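# Sort top-heavy tins into crate, keep others upright

## Task

Four tins that look identical sit on the tip-test stand, and an unknown number of them are top-heavy. Move every top-heavy tin into the grey crate, and leave each of the remaining tins standing upright on the stand, ahead of the low stop bar. Everything must stay in place with no help from the robot, so end by opening the grippers and moving the arms away.

## Robot and tools

Robot: two six-joint xArm arms, left_arm and right_arm, each with a parallel two-finger gripper. Base of left_arm is at (+0.043, +0.338, 0) m with quat_wxyz (+0.998, 0, 0, +0.057); base of right_arm is at (+0.009, -0.272, 0) m with quat_wxyz (+0.999, 0, 0, +0.034). Both are small yaws about z.

Scene frame: origin on the table surface midway between the arms, +x reaching out over the table, +z up, left_arm on the +y side. The arm names do not mean left or right in a picture.

Row layout (used by both motion tools): one flat list of 14 numbers covering both arms, left_arm's 7 first, then right_arm's 7, even when one arm stays still. Per arm the order is: shoulder (joint2), elbow (joint3), waist (joint1), forearm roll (joint4), wrist pitch (joint5), wrist roll (joint6), then gripper opening. The six joint numbers are offsets, scaled so 1.0 equals 2.036 rad, each within [-1, 1]. The opening is absolute: +1 fully open, -1 shut. Joint ranges in rad: waist -6.283 to 6.283, shoulder -2.059 to 2.094, elbow -3.927 to 0.192, forearm roll -6.283 to 6.283, wrist pitch -1.693 to 3.142, wrist roll -6.283 to 6.283; true ends may sit 0.010 rad either way.

execute_actions(actions): a list of actions; each action is a list of 1 to 15 rows, each row lasting one 1/30 s step; a short action repeats its final row to fill 15 steps (0.5 s). Offsets in every row of an action count from the joint angles at the start of that action, not from the previous row; for the first action, from the latest reported angles. An action asking any joint to go outward more than 0.010 rad beyond its range is rejected for both arms; a malformed action, or a first action failing that test, cancels the whole call. A joint pushed beyond its real end is clipped there, and the result may say "joint sent to its limit" (absence proves nothing). An empty list just returns the current state and images.

move(target, speed, blocking): target is one 14-number row; its offsets count from the "Joint positions" of the latest result showing them. All joints follow paths that finish together, so grippers sweep along curves, with no avoidance of objects or the other arm. speed (rad/s, 0.01 to 2, default 0.5) caps the joint with the longest travel; paths last 0.5 to 10 s and are cut off at 10 s. Finger values are applied at the start. It returns when all is at rest, or 5 s after the paths end, with a "move:" line: outcome (done, off_target, moving, held, fault), limits=held or limits=none, and each arm's joint farthest from target. Faster moves strike harder; a target beyond a contact presses harder; to keep an arm's current push, send displacements from its Joint positions to its Joint targets. With blocking=false you get a result after 0.5 s; call wait or stop before any further motion command.

wait(seconds): 0 to 10; arms hold their last command, a running move continues. stop(): brakes a running move (needs room); fingers keep moving. zoom_image(camera, region): camera is cam_high, cam_low, cam_left_wrist or cam_right_wrist (all 896x504); region [x0, y0, x1, y1] in pixels from the top-left, at most 504 by 504. read_manual(section): only "licences", no motion. finished_scene(scene): pass the current scene number; irreversible, and the goal must already hold.

Cameras: cam_high sits high near (0.43, 0.51, 1.13) looking down over the table; cam_low is low at about (1.22, -0.92, 0.41) facing back toward the robot; each wrist camera rides on its gripper. Calibration given is approximate (a few degrees and millimetres off).

Results: a state line per arm with end_effector_position (m), end_effector_quat_wxyz, and linear/angular velocity, all in the scene frame; positions grow less reliable at long reach. Joint positions and Joint velocities list each arm's joints in the row order (rad, rad/s), then finger-pad gap in metres (0.084 when open). Joint targets shows current drive goals. grip_measured is the measured opening on the command scale. Joint torques are raw drive outputs with offset and noise. "joint command not followed" means a clearance check altered targets. MOTOR HOT appears at 65 °C; at 80 °C an OVER-TEMPERATURE FAULT brakes that arm until it cools.

Gripper: fingers point along its +z and close along its y. end_effector_position is the closed-pad midpoint, about 2 cm short of the tips; closing pushes tips roughly 10 mm farther along +z.

Motion limits: joint targets move at most 3.14 rad/s, reaching it after 0.16 s; each step's target stays within 0.623 rad of the measured angle, and steps that would shift the gripper over 70 mm are scaled back, so big moves span several actions and may need re-sending.

Grasping: hold by commanding an opening well below grip_measured; roughly 24 N per pad for objects up to about 6 cm; quick closes squeeze harder. Held objects may be tugged and loose ones nudged.

Avoid: anything leaving the table (task fails), drops, slams, heavy pushes, arm-to-arm contact. Joint load limits (N m): waist 47, shoulder 47, elbow 28.2, forearm roll 28.2, wrist pitch 18.8, wrist roll 18.8, including held weight; reaching one causes a torque fault: the arm backs off, pauses 10 s, and drops the rest of the call. The simulation keeps running while you compose replies, holding the last command.

Each tool is called after ">>>" as name([rows], argument=value, ...), one row to a line, values as JSON.

## Session

>>> execute_actions(actions=[])

Scene clock: 0.00 s.
left_arm: end_effector_position=(-0.0483, +0.6404, +0.3140) grip_measured=+1.00 end_effector_quat_wxyz=(-0.388, -0.218, +0.818, +0.364) end_effector_velocity=(-0.000, -0.000, -0.000) end_effector_angular_velocity=(+0.000, +0.000, -0.000) | right_arm: end_effector_position=(-0.0967, -0.7388, +0.2785) grip_measured=+1.00 end_effector_quat_wxyz=(-0.415, +0.630, +0.655, +0.048) end_effector_velocity=(-0.000, +0.000, +0.000) end_effector_angular_velocity=(+0.000, -0.001, -0.000)
Joint names: [shoulder, elbow, waist, forearm roll, wrist pitch, wrist roll]
Joint positions: left_arm=[-0.948 -0.301  1.004  1.153  1.397 -2.86   0.084] | right_arm=[ 0.591 -1.974 -1.584 -0.537  2.07   3.068  0.084]
Joint velocities: left_arm=[-0.001  0.    -0.     0.     0.    -0.    -0.   ] | right_arm=[-0.001  0.001 -0.001  0.    -0.    -0.001  0.   ]
Joint torques (N m, as the arm reports them, + toward a larger angle): no reading
Joint targets: left_arm=[-0.948 -0.301 1.004 1.153 1.397 -2.860] | right_arm=[0.591 -1.974 -1.584 -0.537 2.070 3.068]

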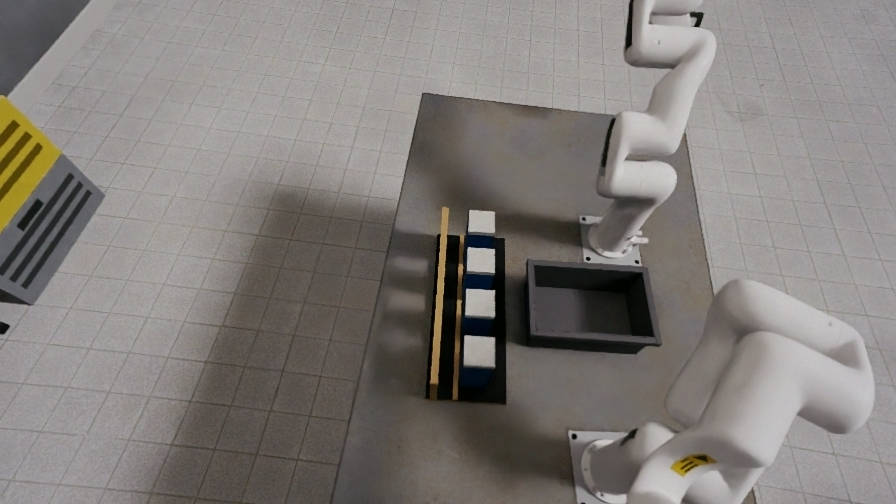

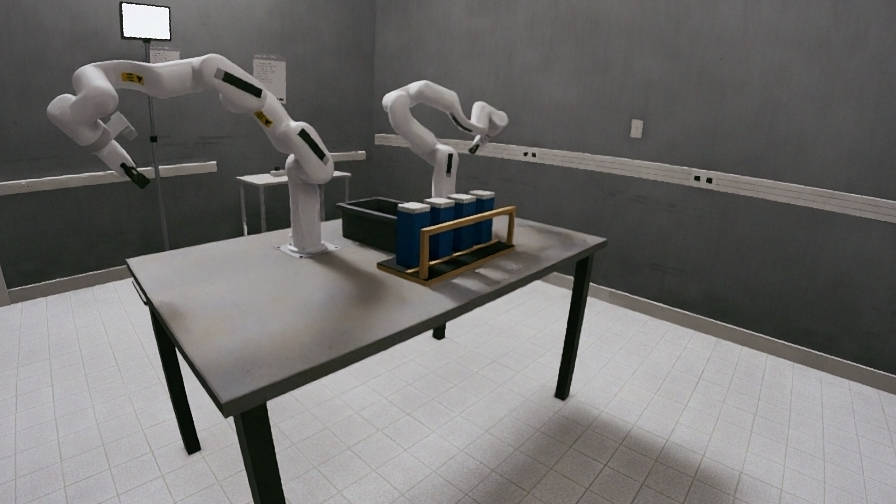

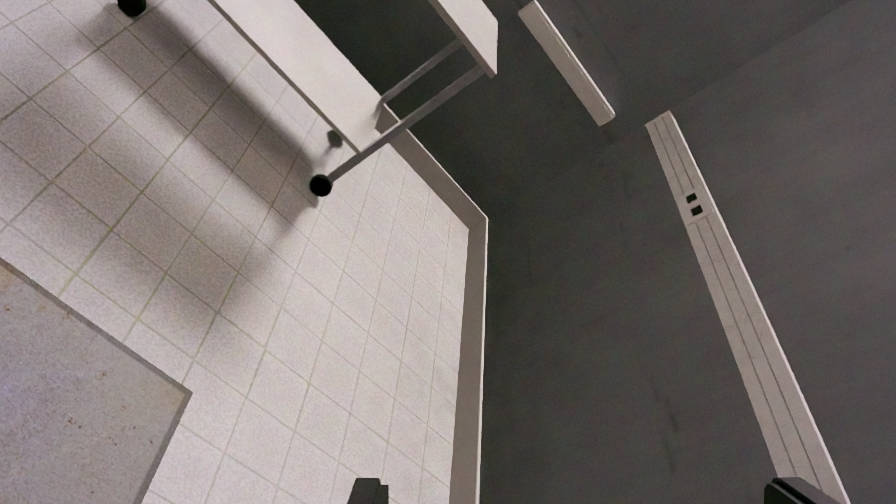

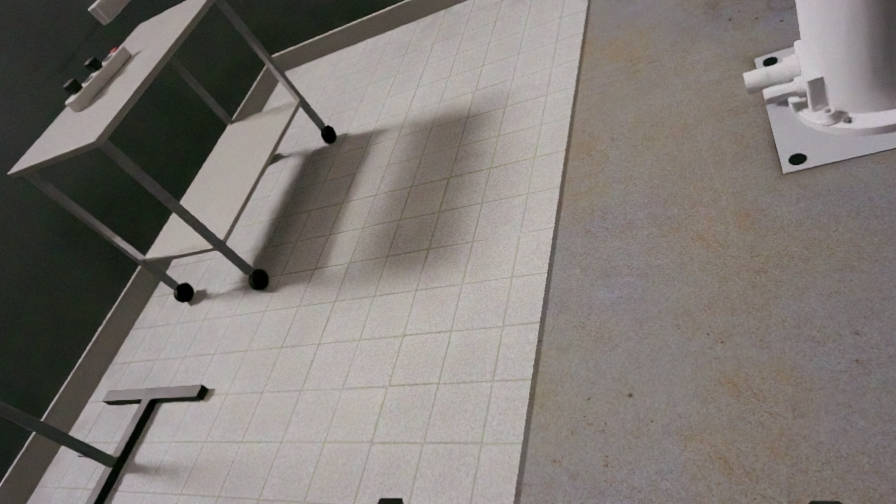

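>>> zoom_image(camera="cam_high", region=[380, 180, 700, 420])

>>> zoom_image(camera="cam_low", region=[320, 170, 560, 300])

Region (380, 180, 700, 420) of cam_high's 896x504 image, scaled by 1.575, with more detail than that image has; it fills the top 378 rows of this view, and the rest is white.

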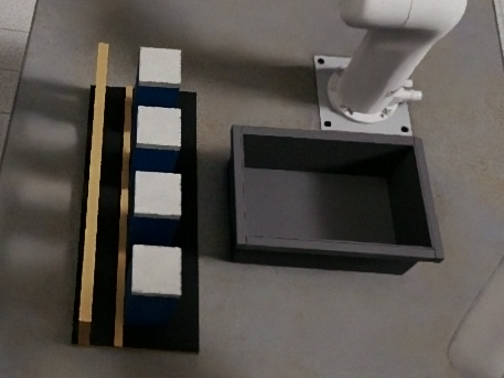

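Region (320, 170, 560, 300) of cam_low's 896x504 image, scaled by 2.100, with more detail than that image has; it fills the top 273 rows of this view, and the rest is white.

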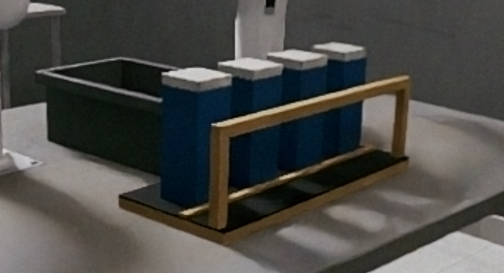

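>>> move(target=[0.2313,-0.2623,-0.9028,-0.5663,-0.0417,1.0,1, -0.5059,0.5452,0.9828,0.2638,-0.3765,0.2269,1], speed=1.0)

Scene clock: 11.37 s.
left_arm: end_effector_position=(+0.3017, +0.1117, +0.2802) grip_measured=+1.00 end_effector_quat_wxyz=(+0.000, +0.999, +0.052, -0.000) end_effector_velocity=(-0.000, -0.000, +0.000) end_effector_angular_velocity=(-0.000, +0.000, -0.001) | right_arm: end_effector_position=(+0.3221, -0.1072, +0.2797) grip_measured=+1.00 end_effector_quat_wxyz=(-0.001, -0.048, +0.999, -0.000) end_effector_velocity=(-0.001, +0.001, -0.000) end_effector_angular_velocity=(+0.000, +0.001, +0.005)
Joint names: [shoulder, elbow, waist, forearm roll, wrist pitch, wrist roll]
Joint positions: left_arm=[-0.477 -0.835 -0.834 -0.     1.313 -0.825  0.084] | right_arm=[-0.439 -0.864  0.417 -0.     1.304  3.53   0.084]
Joint velocities: left_arm=[-0.     0.    -0.001 -0.     0.     0.    -0.   ] | right_arm=[-0.     0.001  0.004  0.001  0.    -0.001 -0.   ]
Joint torques (N m, as the arm reports them, + toward a larger angle): left_arm=[ -9.42 -12.39  -1.92  -0.39  -2.18  -0.88] | right_arm=[-17.06 -13.93  -2.    -0.52  -1.24   0.43]
Joint targets: left_arm=[-0.477 -0.835 -0.834 -0.000 1.313 -0.825] | right_arm=[-0.439 -0.864 0.417 -0.000 1.304 3.530]
move: done; limits=none; left_arm: farthest joint: the waist, 0.000 radians from its target (1.838 radians at the start); right_arm: farthest joint: the wrist pitch, 0.001 radians from its target (0.767 radians at the start)
camera_calibration (this result's frames):
cam_left_wrist: T_world_to_cam=[[0.129418, -0.991516, 0.0121495, 0.0933625], [-0.991565, -0.129317, 0.00875489, 0.376578], [-0.00710947, -0.0131801, -0.999888, 0.417826], [0, 0, 0, 1]] pos_world=[0.364289, 0.146775, 0.413348]
cam_right_wrist: T_world_to_cam=[[-0.0784682, 0.996909, -0.00386758, 0.165477], [0.996909, 0.0784523, -0.00409245, -0.244685], [-0.00377638, -0.00417675, -0.999984, 0.412361], [0, 0, 0, 1]] pos_world=[0.258471, -0.144047, 0.411993]

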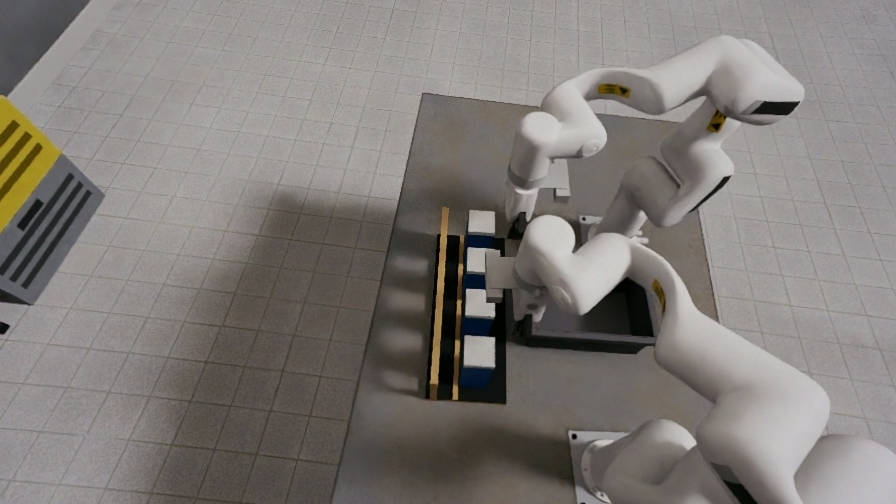

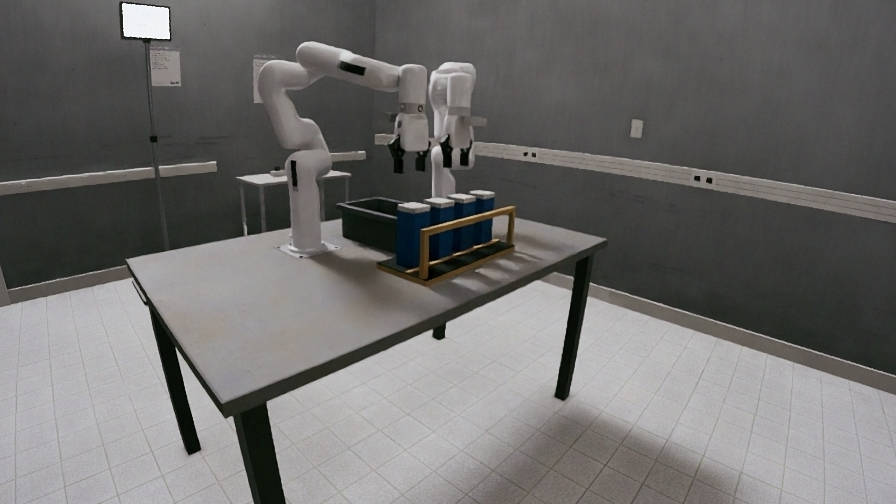

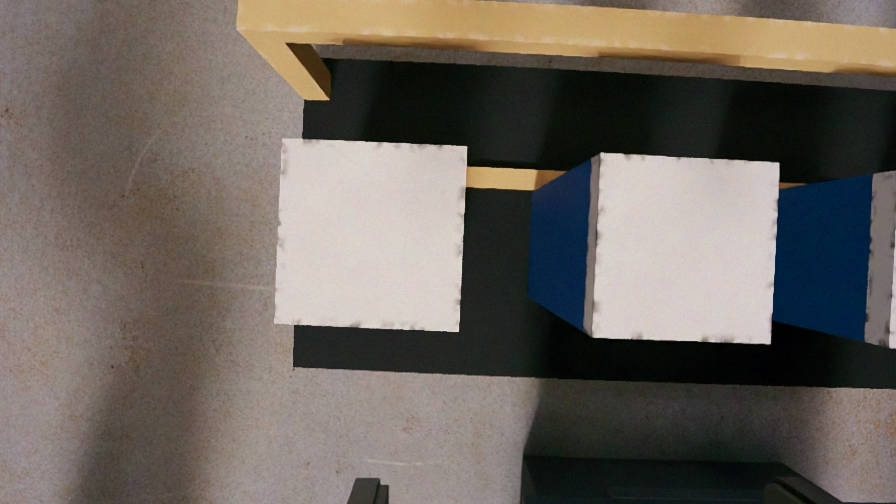

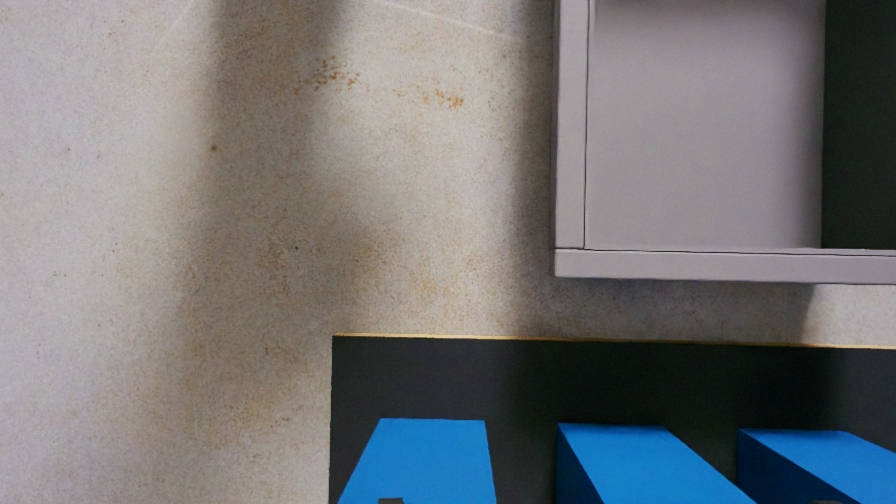

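>>> move(target=[0.0681,0.1490,0,0,-0.2176,0.0039,1, 0.0746,0.1405,0.0172,0,-0.2155,0.0172,1], speed=0.6)

Scene clock: 15.30 s.
left_arm: end_effector_position=(+0.3020, +0.1114, +0.1405) grip_measured=+1.00 end_effector_quat_wxyz=(+0.001, +0.999, +0.049, +0.000) end_effector_velocity=(-0.000, +0.001, -0.001) end_effector_angular_velocity=(+0.002, +0.002, +0.001) | right_arm: end_effector_position=(+0.3193, -0.0945, +0.1405) grip_measured=+1.00 end_effector_quat_wxyz=(-0.000, -0.048, +0.999, -0.000) end_effector_velocity=(-0.001, -0.000, -0.001) end_effector_angular_velocity=(-0.001, +0.002, -0.000)
Joint names: [shoulder, elbow, waist, forearm roll, wrist pitch, wrist roll]
Joint positions: left_arm=[-0.339 -0.532 -0.834 -0.     0.87  -0.817  0.084] | right_arm=[-0.287 -0.579  0.452 -0.     0.866  3.565  0.084]
Joint velocities: left_arm=[ 0.002  0.002  0.     0.    -0.001 -0.     0.   ] | right_arm=[ 0.     0.003  0.001 -0.    -0.002  0.001 -0.   ]
Joint torques (N m, as the arm reports them, + toward a larger angle): left_arm=[-11.07 -11.17  -1.74  -0.55  -2.04  -0.82] | right_arm=[-19.36 -12.93  -2.16  -0.5   -1.24   0.33]
Joint targets: left_arm=[-0.338 -0.532 -0.834 -0.000 0.870 -0.817] | right_arm=[-0.287 -0.578 0.452 -0.000 0.865 3.565]
move: done; limits=none; left_arm: farthest joint: the elbow, 0.001 radians from its target (0.304 radians at the start); right_arm: farthest joint: the elbow, 0.001 radians from its target (0.286 radians at the start)
camera_calibration (this result's frames):
cam_left_wrist: T_world_to_cam=[[0.121592, -0.992492, 0.0132564, 0.0970576], [-0.992562, -0.121497, 0.0077276, 0.377673], [-0.00605896, -0.0140974, -0.999882, 0.277874], [0, 0, 0, 1]] pos_world=[0.364746, 0.146132, 0.273636]
cam_right_wrist: T_world_to_cam=[[-0.0784893, 0.996909, -0.00334688, 0.151994], [0.996911, 0.0784797, -0.00292622, -0.243666], [-0.00265452, -0.00356622, -0.99999, 0.272883], [0, 0, 0, 1]] pos_world=[0.255568, -0.131429, 0.272676]

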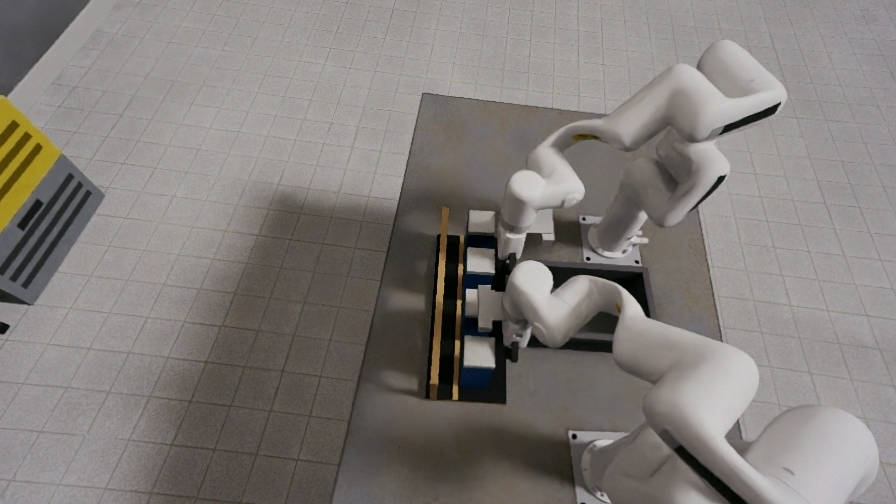

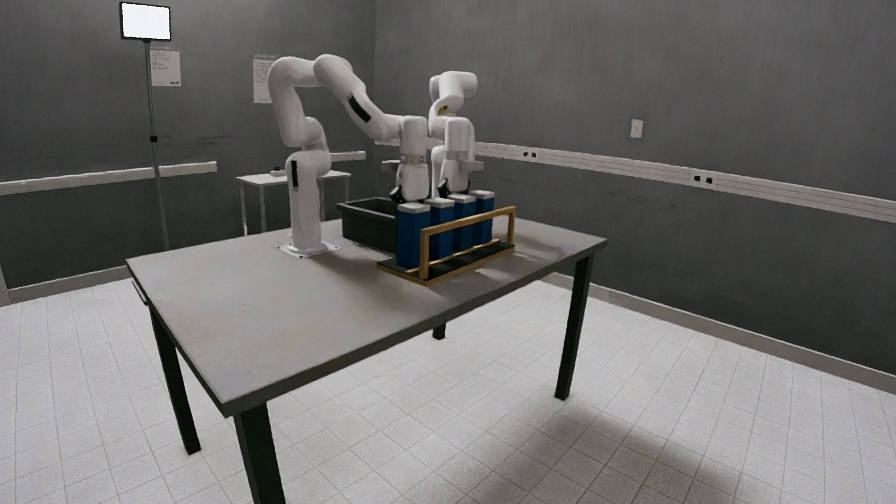

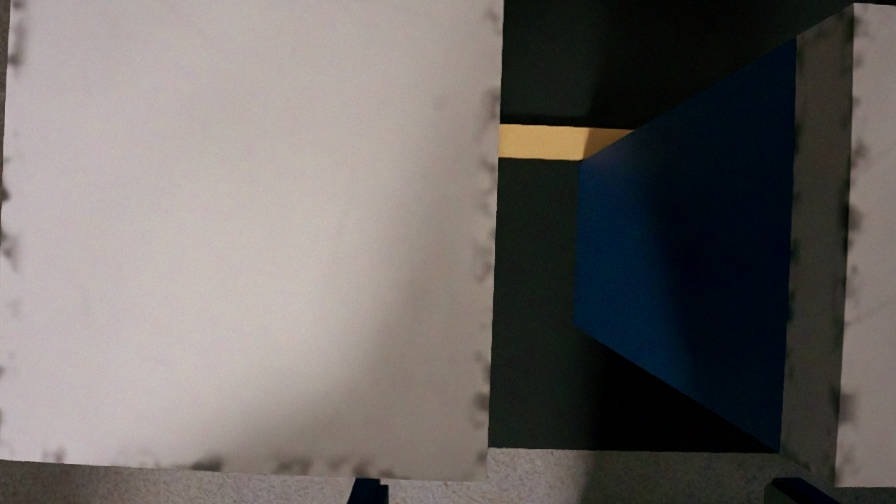

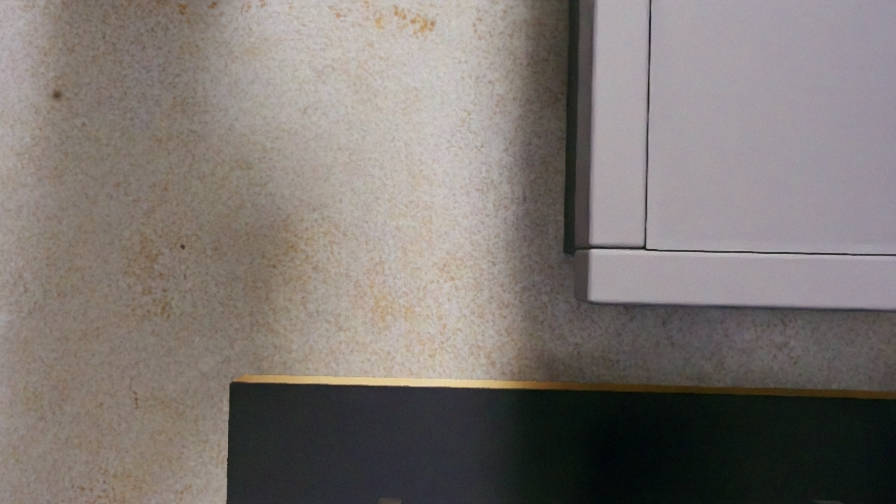

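>>> move(target=[0.0740,-0.0935,0.0566,0,0.0196,0.0566,1, 0.0910,-0.1153,-0.0295,0,0.0245,-0.0300,1], speed=0.1)

>>> zoom_image(camera="cam_low", region=[320, 140, 560, 300])

Scene clock: 19.03 s.
left_arm: end_effector_position=(+0.3670, +0.1145, +0.1562) grip_measured=+1.00 end_effector_quat_wxyz=(+0.000, +0.999, +0.048, +0.000) end_effector_velocity=(+0.001, +0.000, +0.000) end_effector_angular_velocity=(-0.001, -0.001, +0.001) | right_arm: end_effector_position=(+0.3838, -0.0864, +0.1561) grip_measured=+1.00 end_effector_quat_wxyz=(-0.001, -0.049, +0.999, -0.000) end_effector_velocity=(+0.002, -0.001, +0.000) end_effector_angular_velocity=(-0.000, -0.003, -0.002)
Joint names: [shoulder, elbow, waist, forearm roll, wrist pitch, wrist roll]
Joint positions: left_arm=[-0.188 -0.722 -0.719 -0.     0.91  -0.702  0.084] | right_arm=[-0.102 -0.812  0.392  0.     0.916  3.504  0.084]
Joint velocities: left_arm=[ 0.002 -0.002  0.002  0.    -0.001  0.    -0.   ] | right_arm=[ 0.003 -0.002 -0.004 -0.002 -0.003 -0.001  0.   ]
Joint torques (N m, as the arm reports them, + toward a larger angle): left_arm=[-13.95 -11.84  -1.02  -0.41  -2.52  -0.82] | right_arm=[-25.27 -14.61  -2.49  -1.29  -2.25   0.07]
Joint targets: left_arm=[-0.188 -0.723 -0.719 -0.000 0.910 -0.701] | right_arm=[-0.102 -0.813 0.392 -0.000 0.915 3.504]
move: done; limits=none; left_arm: farthest joint: the waist, 0.000 radians from its target (0.115 radians at the start); right_arm: farthest joint: the elbow, 0.001 radians from its target (0.236 radians at the start)
camera_calibration (this result's frames):
cam_left_wrist: T_world_to_cam=[[0.121485, -0.992511, 0.0127631, 0.0921912], [-0.992572, -0.121389, 0.00806327, 0.442337], [-0.00645358, -0.0136479, -0.999886, 0.294136], [0, 0, 0, 1]] pos_world=[0.42975, 0.14921, 0.289359]
cam_right_wrist: T_world_to_cam=[[-0.0794686, 0.99683, -0.0038762, 0.149499], [0.996829, 0.0794509, -0.00452135, -0.30813], [-0.00419905, -0.00422321, -0.999982, 0.289249], [0, 0, 0, 1]] pos_world=[0.320248, -0.123323, 0.288431]

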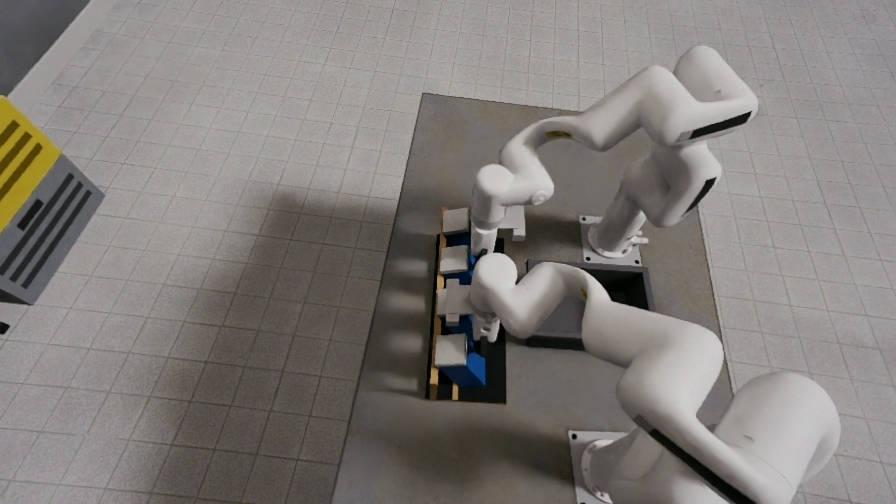

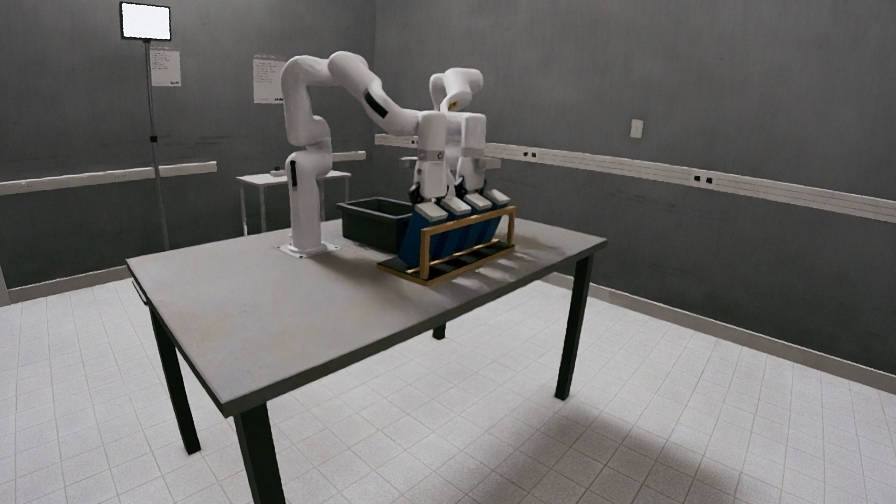

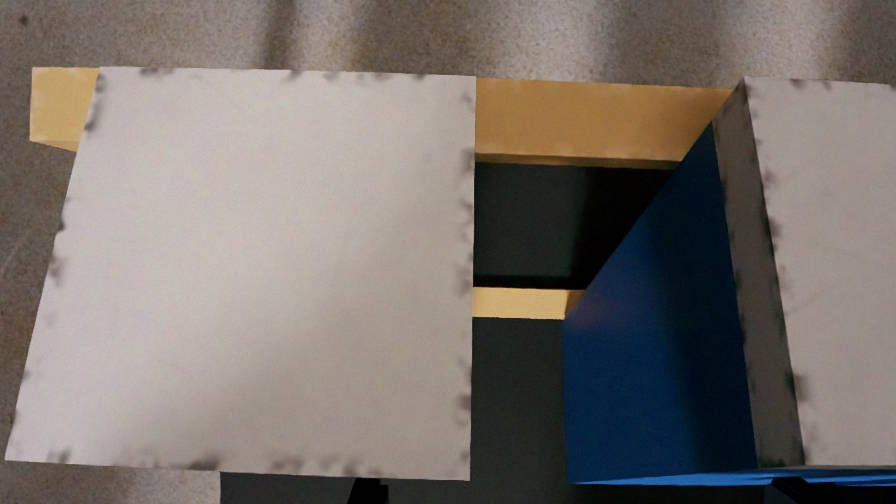

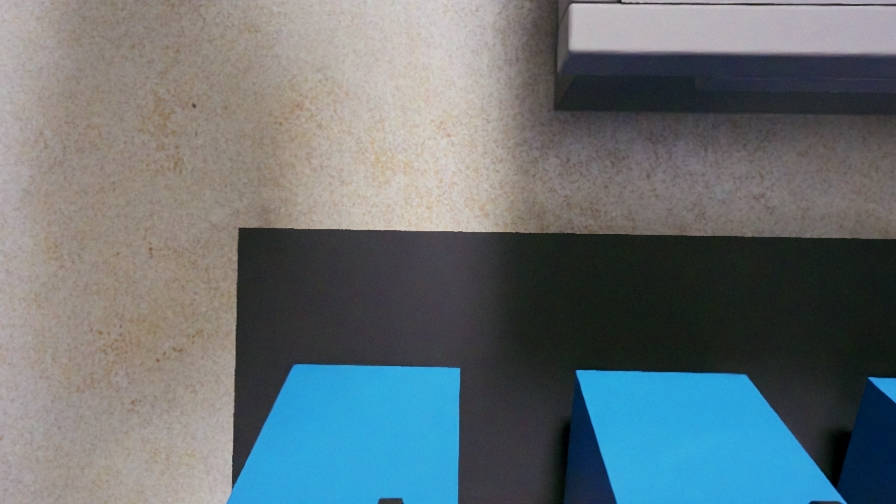

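Region (320, 140, 560, 300) of cam_low's 896x504 image, scaled by 2.100, with more detail than that image has.

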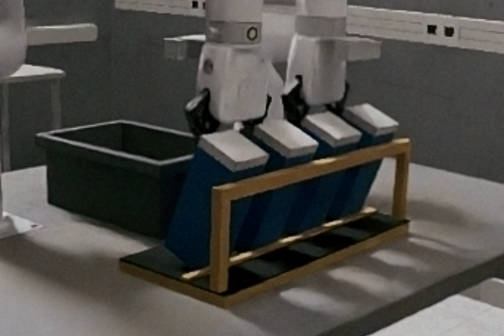

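All appear to be at the rail. Retreat slowly.

>>> move(target=[-0.0812,0.0776,-0.0566,0,0.0036,-0.0566,1, -0.0989,0.1003,0.0295,0,-0.0014,0.0300,1], speed=0.12)

>>> zoom_image(camera="cam_low", region=[320, 140, 560, 300])

Scene clock: 21.53 s.
left_arm: end_effector_position=(+0.3042, +0.1095, +0.1545) grip_measured=+1.00 end_effector_quat_wxyz=(+0.000, +0.999, +0.049, +0.000) end_effector_velocity=(-0.001, +0.000, -0.001) end_effector_angular_velocity=(+0.002, +0.001, -0.000) | right_arm: end_effector_position=(+0.3212, -0.0934, +0.1543) grip_measured=+1.00 end_effector_quat_wxyz=(-0.001, -0.048, +0.999, -0.000) end_effector_velocity=(-0.001, -0.000, -0.000) end_effector_angular_velocity=(-0.000, +0.001, -0.000)
Joint names: [shoulder, elbow, waist, forearm roll, wrist pitch, wrist roll]
Joint positions: left_arm=[-0.353 -0.565 -0.834 -0.     0.917 -0.817  0.084] | right_arm=[-0.303 -0.608  0.452 -0.     0.913  3.565  0.084]
Joint velocities: left_arm=[-0.002  0.003 -0.001  0.001  0.    -0.001 -0.   ] | right_arm=[-0.002  0.002  0.001  0.     0.001  0.001 -0.   ]
Joint torques (N m, as the arm reports them, + toward a larger angle): left_arm=[-11.03 -11.52  -1.95  -0.44  -2.2   -0.8 ] | right_arm=[-19.18 -13.14  -2.23  -0.5   -1.18   0.41]
Joint targets: left_arm=[-0.353 -0.564 -0.834 -0.000 0.917 -0.817] | right_arm=[-0.303 -0.608 0.452 0.000 0.913 3.565]
move: done; limits=none; left_arm: farthest joint: the elbow, 0.001 radians from its target (0.159 radians at the start); right_arm: farthest joint: the shoulder, 0.001 radians from its target (0.202 radians at the start)
camera_calibration (this result's frames):
cam_left_wrist: T_world_to_cam=[[0.121543, -0.992503, 0.0128291, 0.0947872], [-0.992565, -0.121445, 0.00813313, 0.379426], [-0.00651413, -0.0137222, -0.999885, 0.291978], [0, 0, 0, 1]] pos_world=[0.366986, 0.144163, 0.287642]
cam_right_wrist: T_world_to_cam=[[-0.0784215, 0.996912, -0.00396842, 0.151149], [0.996912, 0.0784038, -0.00445159, -0.245346], [-0.0041267, -0.00430527, -0.999982, 0.287072], [0, 0, 0, 1]] pos_world=[0.257626, -0.13021, 0.286575]

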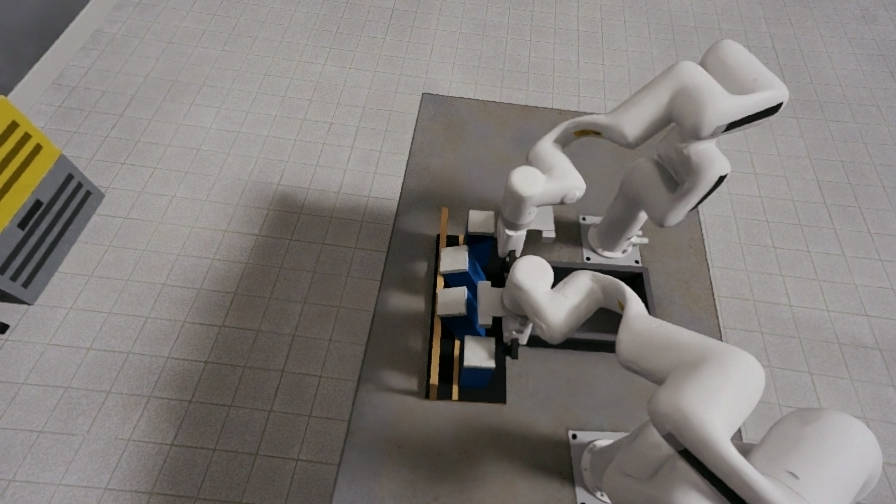

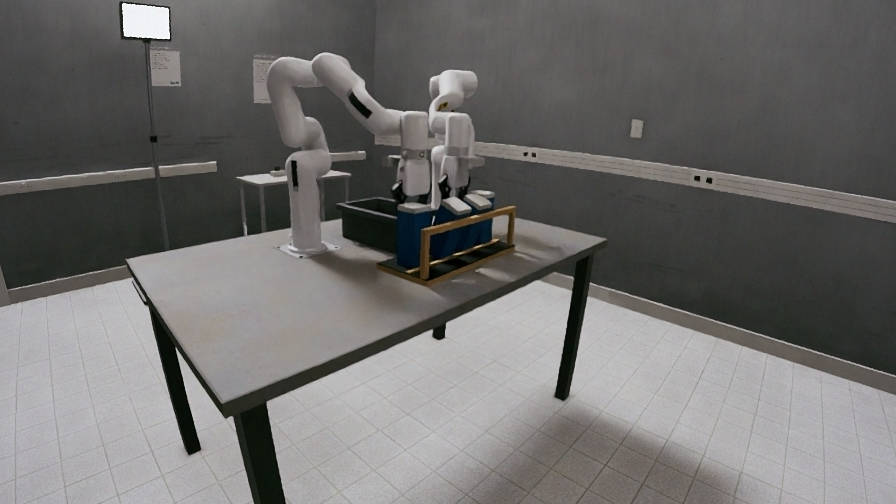

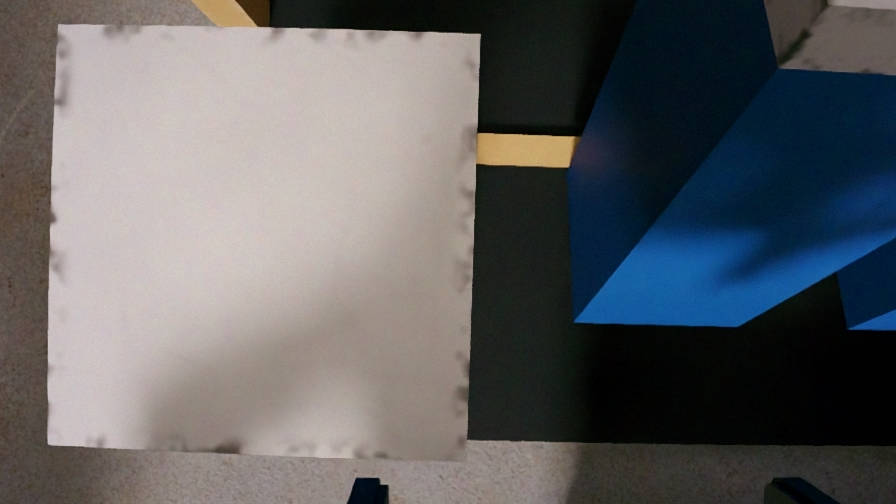

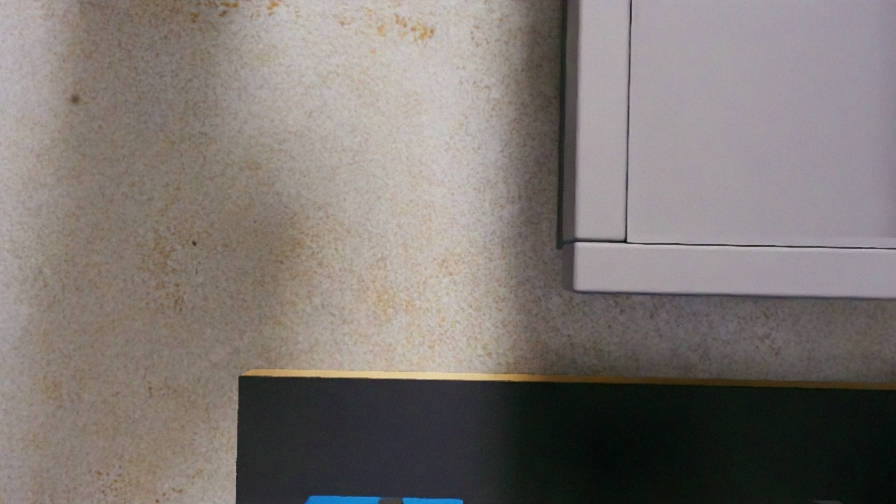

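Region (320, 140, 560, 300) of cam_low's 896x504 image, scaled by 2.100, with more detail than that image has.

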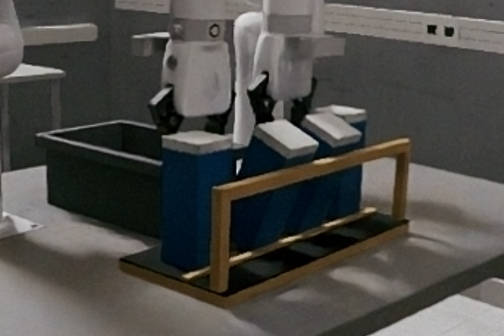

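>>> move(target=[-0.0609,-0.1326,0,0,0.1945,0,1, -0.0668,-0.1257,-0.098,0,0.192,0,1], speed=0.8)

>>> move(target=[0.2236,-0.1839,0.0560,0,-0.0402,0.0560,1, 0,0,0,0,0,0,1], speed=0.8)

Scene clock: 25.63 s.
left_arm: end_effector_position=(+0.3014, +0.1119, +0.2796) grip_measured=+1.00 end_effector_quat_wxyz=(-0.001, +0.999, +0.048, -0.001) end_effector_velocity=(+0.001, -0.000, +0.002) end_effector_angular_velocity=(-0.002, -0.003, +0.000) | right_arm: end_effector_position=(+0.3449, -0.1606, +0.2796) grip_measured=+1.00 end_effector_quat_wxyz=(-0.001, +0.051, +0.999, -0.000) end_effector_velocity=(+0.000, -0.001, +0.001) end_effector_angular_velocity=(-0.001, -0.000, -0.002)
Joint names: [shoulder, elbow, waist, forearm roll, wrist pitch, wrist roll]
Joint positions: left_arm=[-0.477 -0.834 -0.834 -0.     1.313 -0.817  0.084] | right_arm=[-0.438 -0.864  0.252  0.     1.304  3.565  0.084]
Joint velocities: left_arm=[-0.002 -0.004  0.     0.     0.002 -0.     0.   ] | right_arm=[-0.001 -0.002 -0.003 -0.001  0.003 -0.001 -0.   ]
Joint torques (N m, as the arm reports them, + toward a larger angle): left_arm=[ -9.62 -12.14  -1.88  -0.54  -2.06  -0.83] | right_arm=[-16.96 -14.06  -2.13  -0.5   -1.26   0.46]
Joint targets: left_arm=[-0.477 -0.835 -0.834 -0.000 1.313 -0.817] | right_arm=[-0.439 -0.864 0.252 -0.000 1.304 3.565]
move: done; limits=none; left_arm: farthest joint: the elbow, 0.001 radians from its target (0.270 radians at the start); right_arm: farthest joint: the shoulder, 0.001 radians from its target (0.136 radians at the start)
camera_calibration (this result's frames):
cam_left_wrist: T_world_to_cam=[[0.121506, -0.992531, 0.0108805, 0.0965062], [-0.992554, -0.1214, 0.00991096, 0.375416], [-0.00851604, -0.0120038, -0.999892, 0.417483], [0, 0, 0, 1]] pos_world=[0.36445, 0.146372, 0.412667]
cam_right_wrist: T_world_to_cam=[[0.120402, 0.992718, -0.0037601, 0.151158], [0.992715, -0.120417, -0.00405257, -0.29375], [-0.00447584, -0.00324477, -0.999985, 0.412497], [0, 0, 0, 1]] pos_world=[0.275256, -0.184092, 0.411868]

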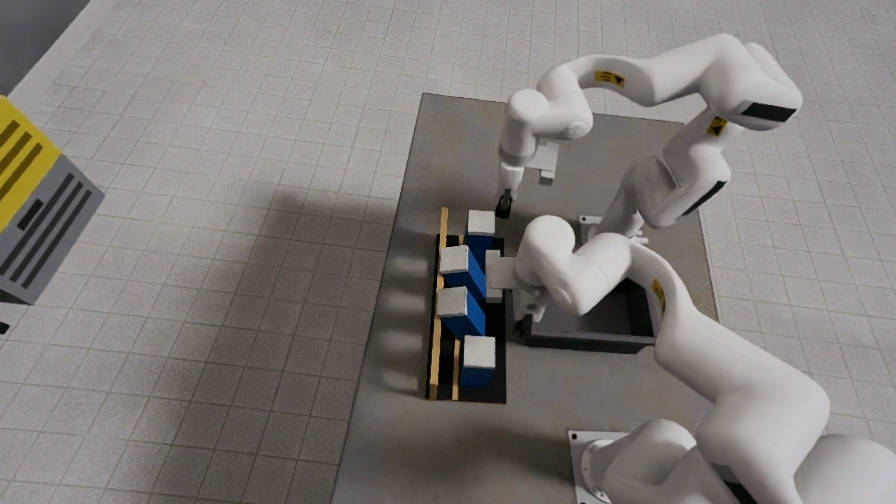

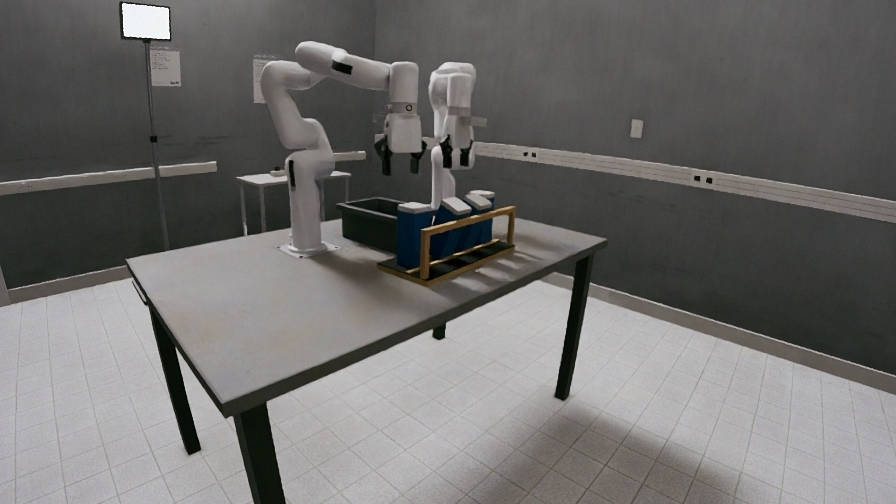

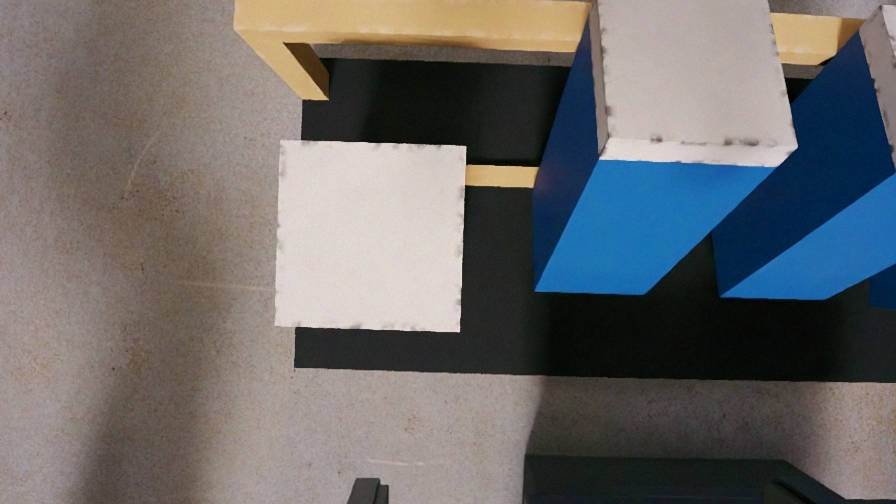

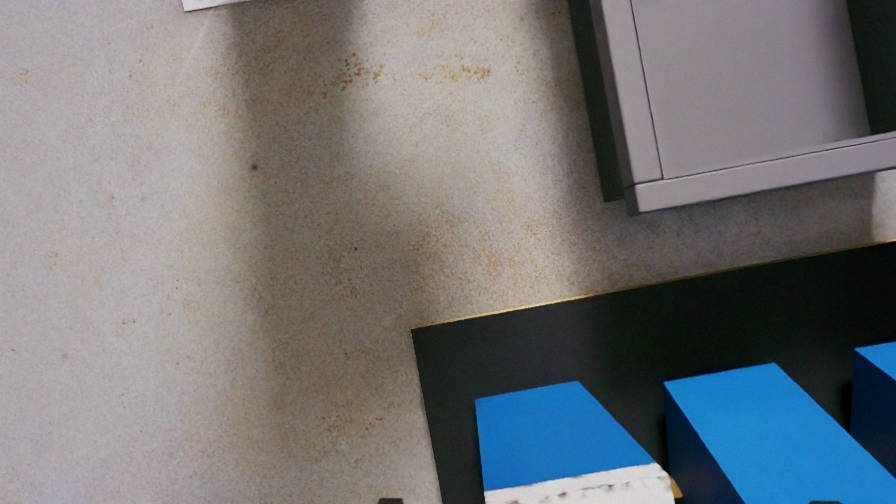

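Scene clock: 26.93 s.
left_arm: end_effector_position=(+0.4310, +0.0696, +0.2598) grip_measured=+1.00 end_effector_quat_wxyz=(-0.000, +0.999, +0.048, -0.000) end_effector_velocity=(+0.000, -0.000, -0.001) end_effector_angular_velocity=(+0.001, +0.002, -0.000) | right_arm: end_effector_position=(+0.3449, -0.1606, +0.2796) grip_measured=+1.00 end_effector_quat_wxyz=(-0.001, +0.051, +0.999, -0.000) end_effector_velocity=(-0.001, +0.000, +0.000) end_effector_angular_velocity=(+0.000, +0.000, -0.000)
Joint names: [shoulder, elbow, waist, forearm roll, wrist pitch, wrist roll]
Joint positions: left_arm=[-0.022 -1.208 -0.72  -0.     1.231 -0.703  0.084] | right_arm=[-0.438 -0.864  0.252  0.     1.304  3.565  0.084]
Joint velocities: left_arm=[ 0.004 -0.001 -0.    -0.001 -0.     0.    -0.   ] | right_arm=[-0.001  0.     0.001  0.     0.001  0.001 -0.   ]
Joint torques (N m, as the arm reports them, + toward a larger angle): left_arm=[-17.97 -12.18  -1.29  -0.42  -2.08  -0.72] | right_arm=[-17.07 -13.97  -2.07  -0.61  -1.21   0.39]
Joint targets: left_arm=[-0.022 -1.208 -0.720 -0.000 1.231 -0.703] | right_arm=[-0.438 -0.864 0.252 0.000 1.304 3.565]
move: done; limits=none; left_arm: farthest joint: the waist, 0.000 radians from its target (0.114 radians at the start); right_arm: farthest joint: the waist, 0.000 radians from its target (0.000 radians at the start)
camera_calibration (this result's frames):
cam_left_wrist: T_world_to_cam=[[0.121417, -0.99253, 0.0119067, 0.0387871], [-0.992573, -0.121313, 0.00906874, 0.499292], [-0.00755657, -0.0129193, -0.999888, 0.397968], [0, 0, 0, 1]] pos_world=[0.493882, 0.10421, 0.392933]
cam_right_wrist: T_world_to_cam=[[0.120402, 0.992718, -0.00376013, 0.151158], [0.992715, -0.120417, -0.00405282, -0.29375], [-0.00447609, -0.00324477, -0.999985, 0.412497], [0, 0, 0, 1]] pos_world=[0.275256, -0.184092, 0.411868]

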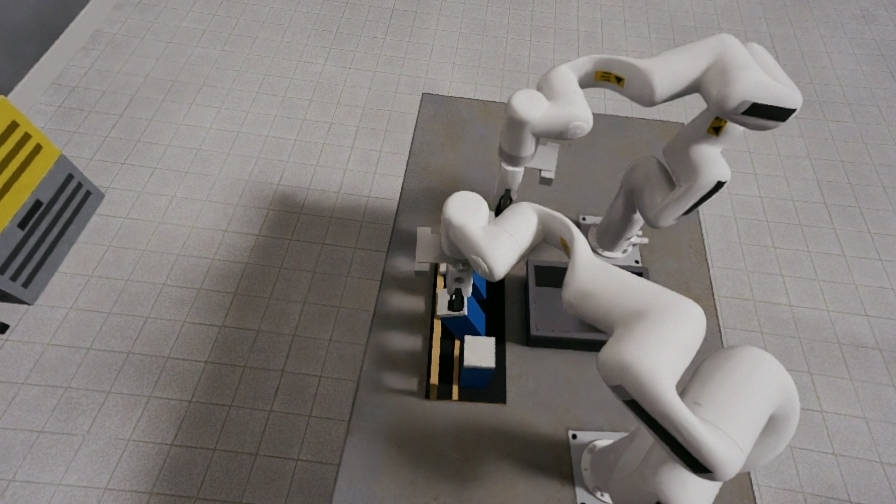

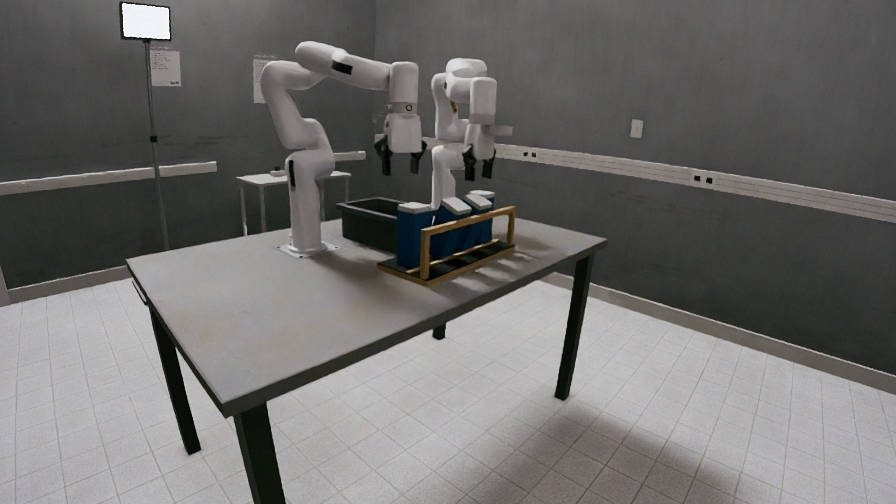

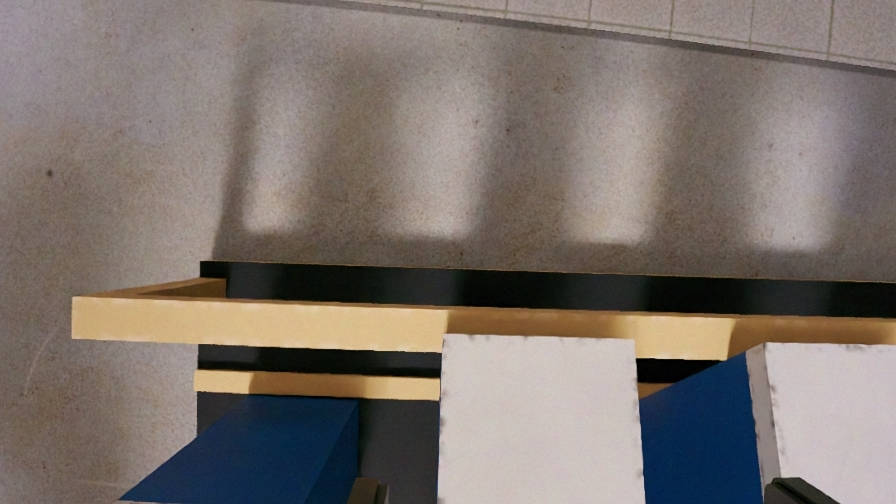

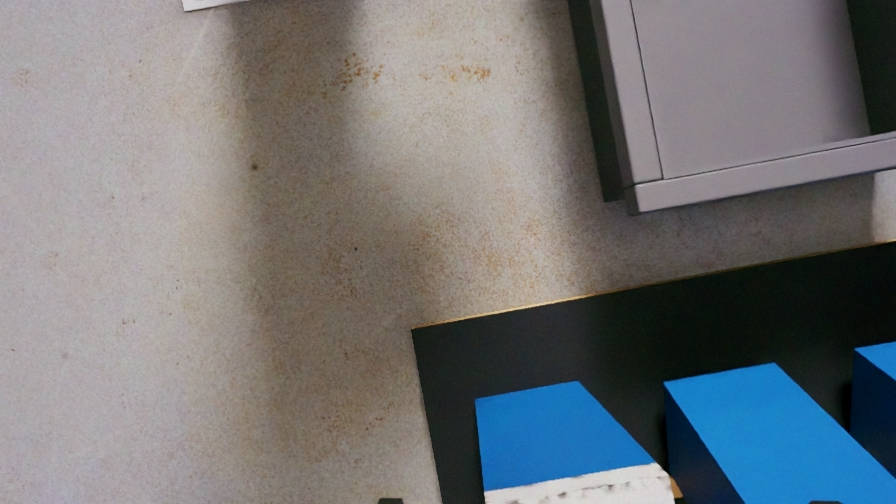

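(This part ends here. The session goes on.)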